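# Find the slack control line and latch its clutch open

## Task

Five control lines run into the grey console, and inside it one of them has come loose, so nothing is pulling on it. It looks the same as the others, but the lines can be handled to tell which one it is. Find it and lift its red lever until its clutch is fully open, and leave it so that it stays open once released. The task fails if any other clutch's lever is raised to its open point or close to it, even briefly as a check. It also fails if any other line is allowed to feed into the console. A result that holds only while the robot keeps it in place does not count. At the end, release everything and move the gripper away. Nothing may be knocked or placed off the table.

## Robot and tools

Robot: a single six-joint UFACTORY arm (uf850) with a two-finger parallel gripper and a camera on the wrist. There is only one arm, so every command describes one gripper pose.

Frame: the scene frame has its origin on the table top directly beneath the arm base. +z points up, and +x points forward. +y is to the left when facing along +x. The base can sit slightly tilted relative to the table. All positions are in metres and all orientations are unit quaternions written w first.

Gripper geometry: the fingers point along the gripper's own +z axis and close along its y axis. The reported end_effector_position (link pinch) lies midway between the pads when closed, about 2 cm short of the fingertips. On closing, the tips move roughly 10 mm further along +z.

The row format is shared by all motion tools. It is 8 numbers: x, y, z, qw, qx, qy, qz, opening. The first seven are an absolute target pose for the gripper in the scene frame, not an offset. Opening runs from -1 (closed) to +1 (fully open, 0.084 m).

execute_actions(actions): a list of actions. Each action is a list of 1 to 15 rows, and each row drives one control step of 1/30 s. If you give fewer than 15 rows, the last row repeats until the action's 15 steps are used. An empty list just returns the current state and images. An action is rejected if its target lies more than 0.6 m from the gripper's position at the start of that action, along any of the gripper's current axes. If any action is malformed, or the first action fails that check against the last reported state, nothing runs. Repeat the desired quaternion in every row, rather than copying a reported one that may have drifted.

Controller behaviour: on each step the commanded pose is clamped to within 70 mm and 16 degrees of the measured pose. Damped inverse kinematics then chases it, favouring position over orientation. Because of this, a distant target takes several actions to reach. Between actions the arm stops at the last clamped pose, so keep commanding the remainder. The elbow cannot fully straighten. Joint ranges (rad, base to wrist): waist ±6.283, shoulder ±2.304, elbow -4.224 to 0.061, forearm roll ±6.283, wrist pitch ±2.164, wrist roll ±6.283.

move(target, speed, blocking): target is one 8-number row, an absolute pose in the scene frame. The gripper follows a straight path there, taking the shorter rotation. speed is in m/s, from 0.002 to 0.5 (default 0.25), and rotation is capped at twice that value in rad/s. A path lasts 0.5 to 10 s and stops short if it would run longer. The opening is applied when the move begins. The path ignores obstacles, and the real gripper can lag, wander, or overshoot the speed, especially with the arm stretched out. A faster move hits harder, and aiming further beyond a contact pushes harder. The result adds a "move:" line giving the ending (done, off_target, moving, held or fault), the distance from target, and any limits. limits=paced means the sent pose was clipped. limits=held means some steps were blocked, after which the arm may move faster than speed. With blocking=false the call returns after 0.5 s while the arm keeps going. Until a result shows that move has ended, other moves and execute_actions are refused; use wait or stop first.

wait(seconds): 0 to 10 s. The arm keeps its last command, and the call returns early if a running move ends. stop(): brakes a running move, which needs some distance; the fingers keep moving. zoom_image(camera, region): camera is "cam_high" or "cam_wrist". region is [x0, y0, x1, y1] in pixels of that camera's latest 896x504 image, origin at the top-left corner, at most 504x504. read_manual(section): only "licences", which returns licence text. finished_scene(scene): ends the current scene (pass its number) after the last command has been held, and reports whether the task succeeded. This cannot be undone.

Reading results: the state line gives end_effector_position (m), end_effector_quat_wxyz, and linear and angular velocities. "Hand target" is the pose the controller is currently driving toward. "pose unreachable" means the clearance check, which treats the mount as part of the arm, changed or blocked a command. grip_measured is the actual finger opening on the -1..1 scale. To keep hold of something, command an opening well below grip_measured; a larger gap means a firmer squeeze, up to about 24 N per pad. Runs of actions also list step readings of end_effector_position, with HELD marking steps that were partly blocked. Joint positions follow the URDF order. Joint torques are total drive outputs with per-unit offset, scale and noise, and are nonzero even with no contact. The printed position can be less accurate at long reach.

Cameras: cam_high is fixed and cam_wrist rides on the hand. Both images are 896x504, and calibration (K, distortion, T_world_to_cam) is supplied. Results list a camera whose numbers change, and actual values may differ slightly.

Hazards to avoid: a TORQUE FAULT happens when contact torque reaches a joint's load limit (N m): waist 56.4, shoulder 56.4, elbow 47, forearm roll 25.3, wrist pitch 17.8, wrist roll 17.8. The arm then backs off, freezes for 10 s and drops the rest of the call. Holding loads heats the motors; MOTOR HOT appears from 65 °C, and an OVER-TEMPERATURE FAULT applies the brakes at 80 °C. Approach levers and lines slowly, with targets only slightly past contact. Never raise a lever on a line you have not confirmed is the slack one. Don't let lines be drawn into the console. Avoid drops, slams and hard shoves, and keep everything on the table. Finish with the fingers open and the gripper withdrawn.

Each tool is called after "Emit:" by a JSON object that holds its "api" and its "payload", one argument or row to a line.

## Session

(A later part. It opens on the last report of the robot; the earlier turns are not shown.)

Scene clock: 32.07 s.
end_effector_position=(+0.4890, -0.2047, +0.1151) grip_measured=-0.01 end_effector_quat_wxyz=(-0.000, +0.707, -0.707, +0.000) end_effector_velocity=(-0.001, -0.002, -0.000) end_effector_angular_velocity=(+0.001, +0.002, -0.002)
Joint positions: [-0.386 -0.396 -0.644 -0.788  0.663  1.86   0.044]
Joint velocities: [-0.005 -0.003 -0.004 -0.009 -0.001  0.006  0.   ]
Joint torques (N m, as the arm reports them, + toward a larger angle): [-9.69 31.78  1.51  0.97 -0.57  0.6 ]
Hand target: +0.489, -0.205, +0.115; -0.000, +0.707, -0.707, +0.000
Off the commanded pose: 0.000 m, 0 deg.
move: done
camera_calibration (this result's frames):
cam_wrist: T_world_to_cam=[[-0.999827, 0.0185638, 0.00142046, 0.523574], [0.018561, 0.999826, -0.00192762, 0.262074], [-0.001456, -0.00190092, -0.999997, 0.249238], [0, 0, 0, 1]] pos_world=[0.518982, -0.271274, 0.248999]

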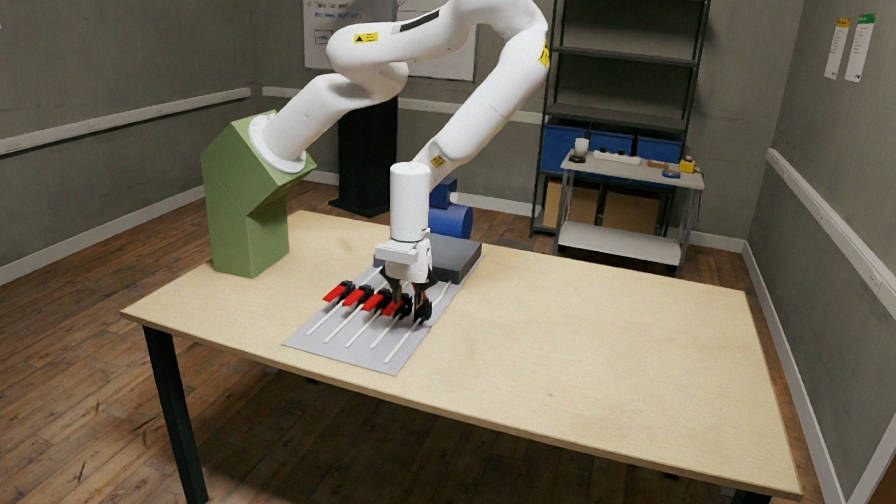

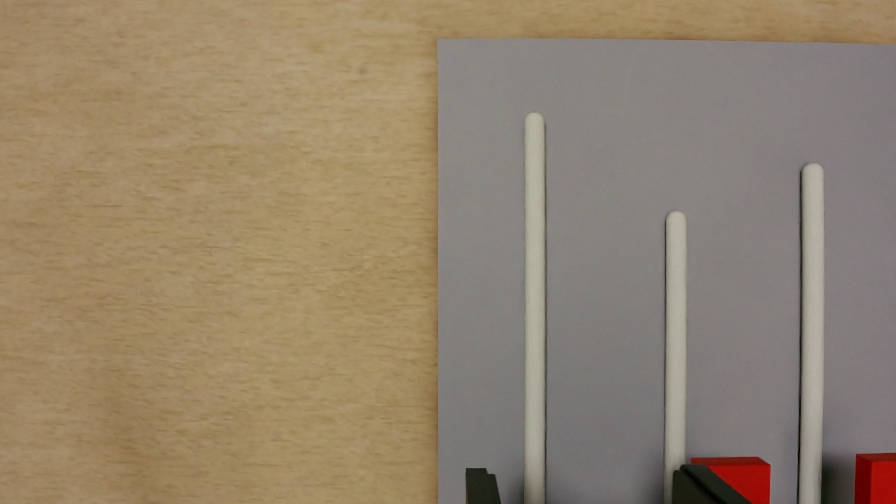

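Emit:
{"api": "move", "payload": {
  "target": [0.489,-0.205,0.115,0,0.707,-0.707,0,-1]
}}

Emit:
{"api": "move", "payload": {
  "target": [0.489,-0.04,0.115,0,0.707,-0.707,0,-1],
  "speed": 0.07
}}

Emit:
{"api": "move", "payload": {
  "target": [0.489,-0.02,0.092,0,0.707,-0.707,0,-1],
  "speed": 0.04
}}

Emit:
{"api": "move", "payload": {
  "target": [0.489,-0.04,0.21,0,0.707,-0.707,0,-1]
}}

Scene clock: 36.97 s.
end_effector_position=(+0.4890, -0.2050, +0.1150) grip_measured=-1.00 end_effector_quat_wxyz=(-0.000, +0.707, -0.707, +0.000) end_effector_velocity=(+0.000, +0.000, -0.000) end_effector_angular_velocity=(+0.001, -0.002, -0.001)
Joint positions: [-0.386 -0.397 -0.645 -0.789  0.662  1.861  0.   ]
Joint velocities: [ 0.    -0.     0.     0.001  0.003  0.     0.   ]
Joint torques (N m, as the arm reports them, + toward a larger angle): [-9.48 28.77  1.76  0.16 -0.6   0.54]
Hand target: +0.489, -0.205, +0.115; +0.000, +0.707, -0.707, +0.000
Off the commanded pose: 0.000 m, 0 deg.
move: done
camera_calibration (this result's frames):
cam_wrist: T_world_to_cam=[[-0.999826, 0.0185732, 0.00164511, 0.523561], [0.0185703, 0.999826, -0.00177243, 0.262352], [-0.00167774, -0.00174157, -0.999997, 0.249251], [0, 0, 0, 1]] pos_world=[0.519016, -0.271596, 0.248854]

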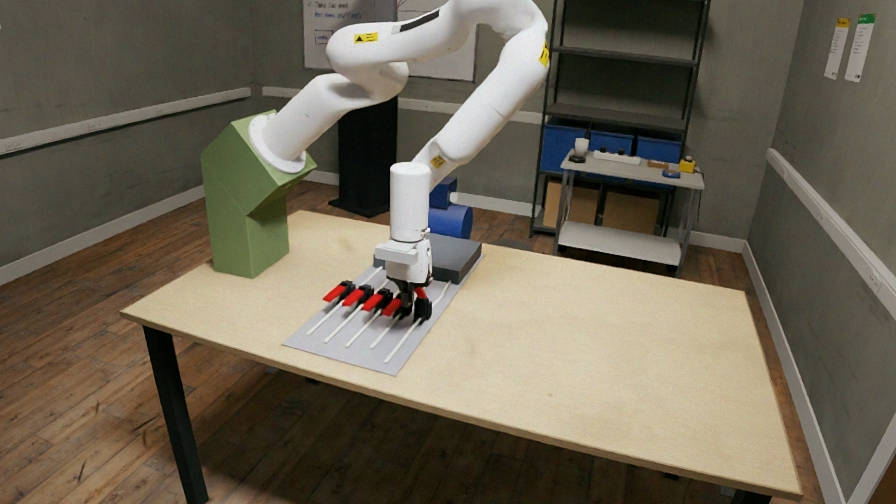

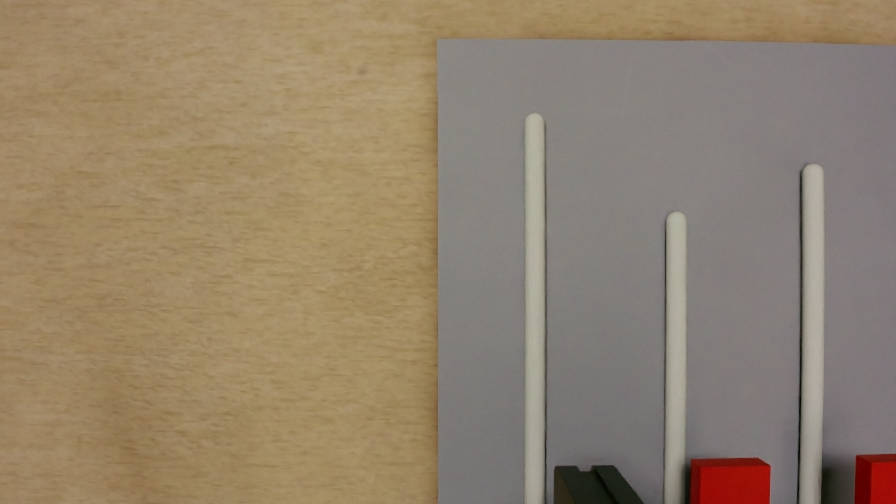

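Scene clock: 39.77 s.
end_effector_position=(+0.4890, -0.0404, +0.1149) grip_measured=-1.00 end_effector_quat_wxyz=(+0.000, +0.707, -0.707, -0.000) end_effector_velocity=(+0.000, +0.001, -0.000) end_effector_angular_velocity=(-0.004, -0.001, -0.001)
Joint positions: [ 0.03  -0.27  -0.48  -0.253  0.647  1.697  0.   ]
Joint velocities: [ 0.005  0.001  0.     0.012 -0.001 -0.005  0.   ]
Joint torques (N m, as the arm reports them, + toward a larger angle): [-2.06 29.61  3.01  0.02 -0.6   0.52]
Hand target: +0.489, -0.040, +0.115; +0.000, +0.707, -0.707, -0.000
Off the commanded pose: 0.000 m, 0 deg.
move: done
camera_calibration (this result's frames):
cam_wrist: T_world_to_cam=[[-0.99983, 0.0183127, 0.00225409, 0.520382], [0.0183094, 0.999831, -0.00150278, 0.0978988], [-0.00228123, -0.00146125, -0.999996, 0.249706], [0, 0, 0, 1]] pos_world=[0.519071, -0.107047, 0.24868]

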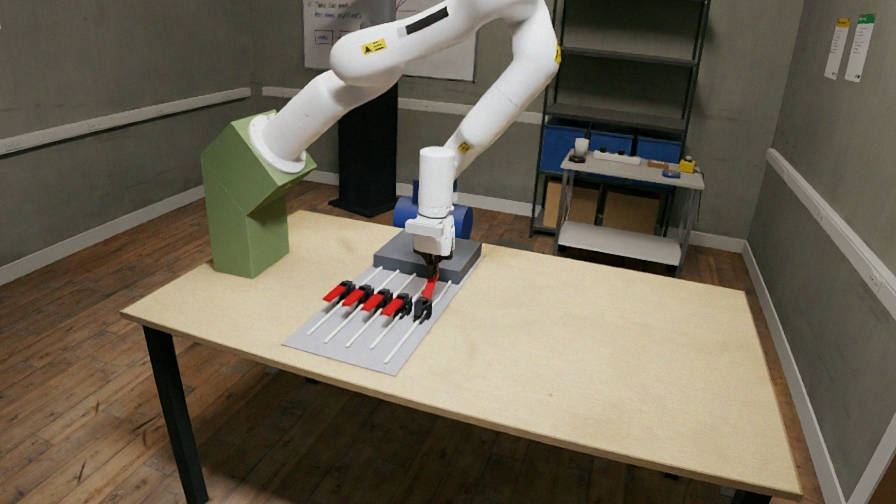

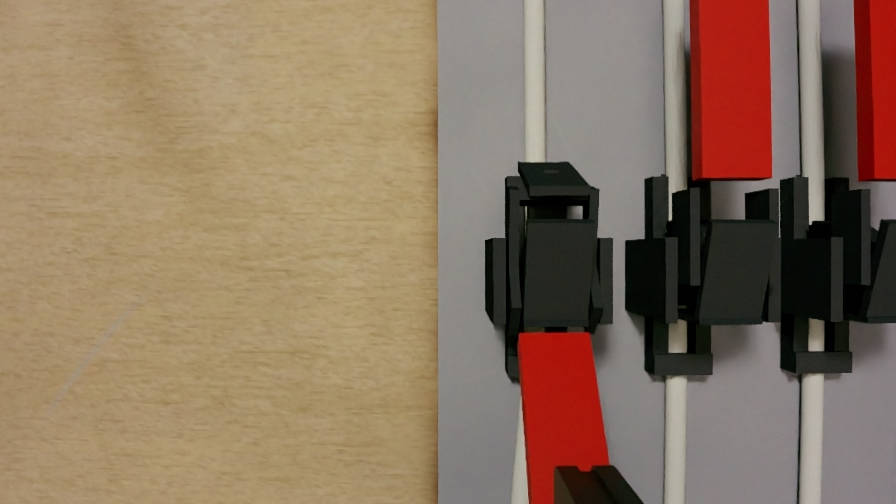

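Scene clock: 40.90 s.
end_effector_position=(+0.4890, -0.0202, +0.0922) grip_measured=-1.00 end_effector_quat_wxyz=(+0.000, +0.707, -0.707, -0.000) end_effector_velocity=(+0.000, +0.001, -0.001) end_effector_angular_velocity=(-0.001, -0.001, +0.000)
Joint positions: [ 0.096 -0.337 -0.52  -0.164  0.672  1.667  0.   ]
Joint velocities: [ 0.004 -0.004 -0.003  0.006  0.002 -0.003  0.   ]
Joint torques (N m, as the arm reports them, + toward a larger angle): [ 0.09 30.63  3.74 -0.08 -0.57  0.54]
Hand target: +0.489, -0.020, +0.092; +0.000, +0.707, -0.707, -0.000
Off the commanded pose: 0.000 m, 0 deg.
move: done
camera_calibration (this result's frames):
cam_wrist: T_world_to_cam=[[-0.999828, 0.0184696, 0.00176464, 0.520163], [0.0184665, 0.999828, -0.00172571, 0.0776041], [-0.00179621, -0.00169282, -0.999997, 0.226798], [0, 0, 0, 1]] pos_world=[0.519048, -0.086814, 0.226014]

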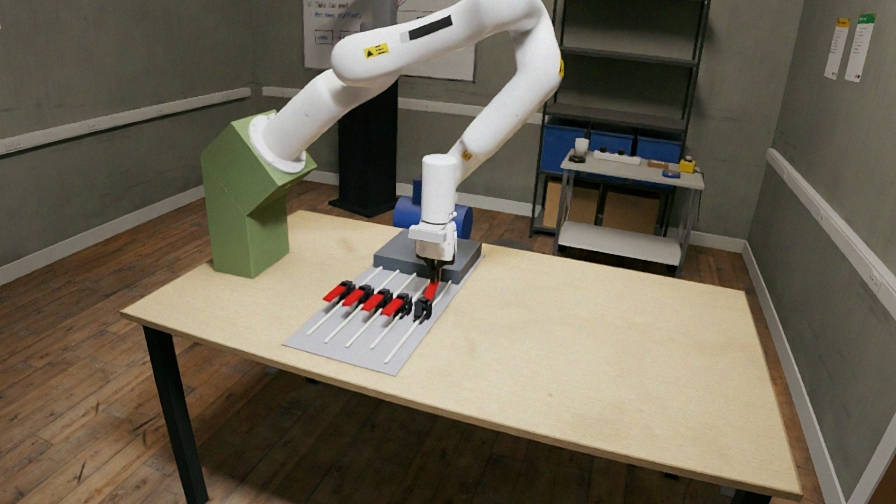

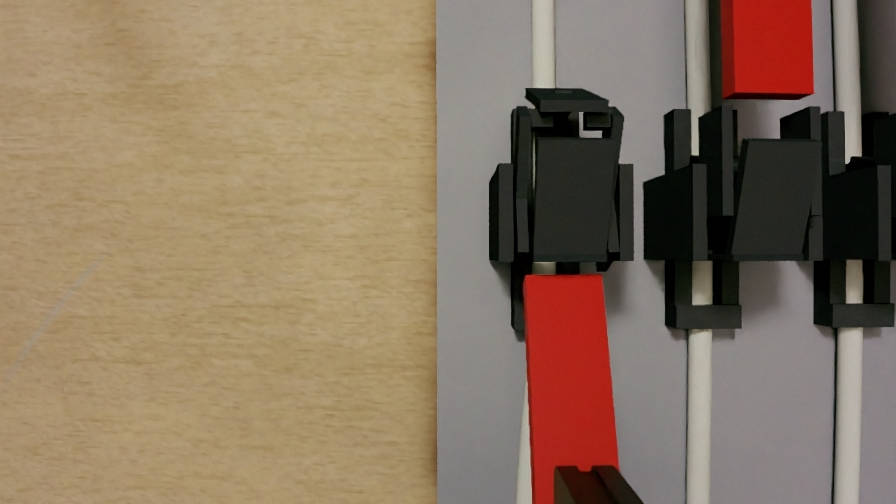

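Scene clock: 42.10 s.
end_effector_position=(+0.4888, -0.0397, +0.2096) grip_measured=-1.00 end_effector_quat_wxyz=(+0.000, +0.707, -0.707, +0.000) end_effector_velocity=(+0.001, +0.000, +0.002) end_effector_angular_velocity=(+0.007, +0.002, -0.001)
Joint positions: [-0.02   0.082 -0.311 -0.417  0.48   1.834  0.   ]
Joint velocities: [-0.006  0.008 -0.    -0.031 -0.006  0.026  0.   ]
Joint torques (N m, as the arm reports them, + toward a larger angle): [-2.23 27.21  0.11  0.01 -0.74  0.53]
Hand target: +0.489, -0.040, +0.210; -0.000, +0.707, -0.707, +0.000
Off the commanded pose: 0.000 m, 0 deg.
move: done
camera_calibration (this result's frames):
cam_wrist: T_world_to_cam=[[-0.999822, 0.0188306, 0.00132617, 0.520241], [0.0188274, 0.99982, -0.00235351, 0.0972801], [-0.00137025, -0.00232812, -0.999996, 0.34398], [0, 0, 0, 1]] pos_world=[0.518788, -0.106258, 0.343518]

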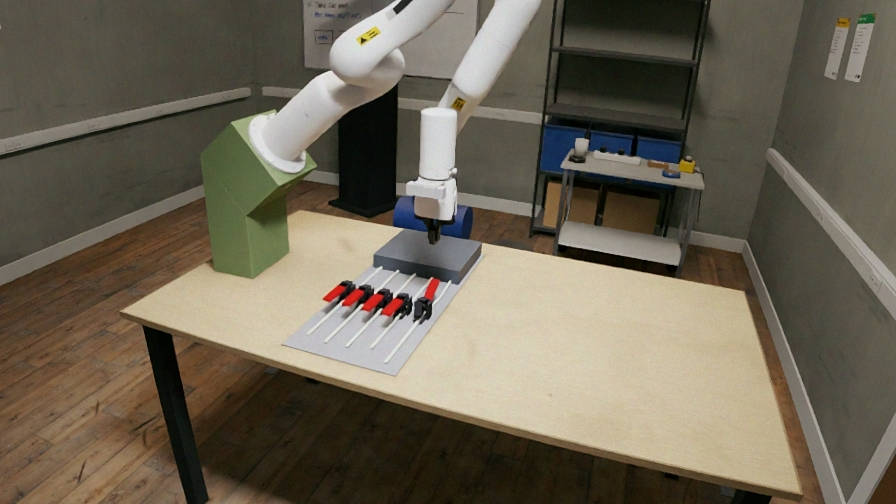

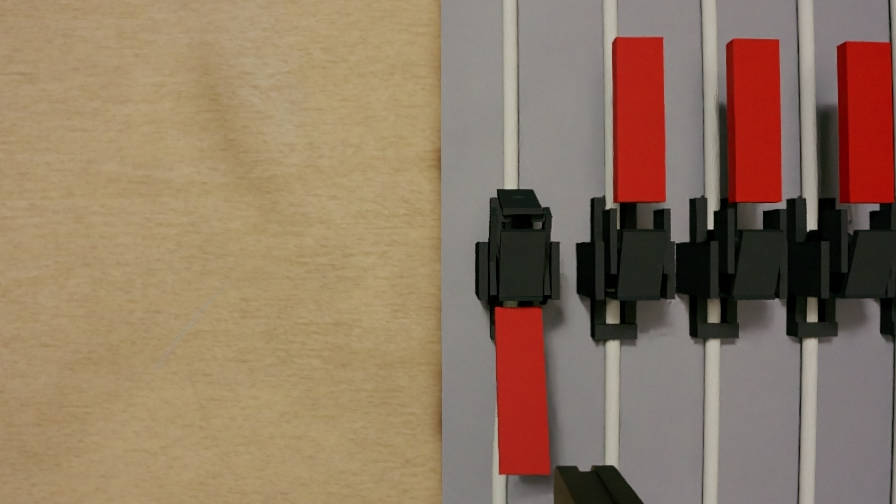

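Emit:
{"api": "finished_scene", "payload": {
  "scene": 2
}}

The scene is finished: the task was done.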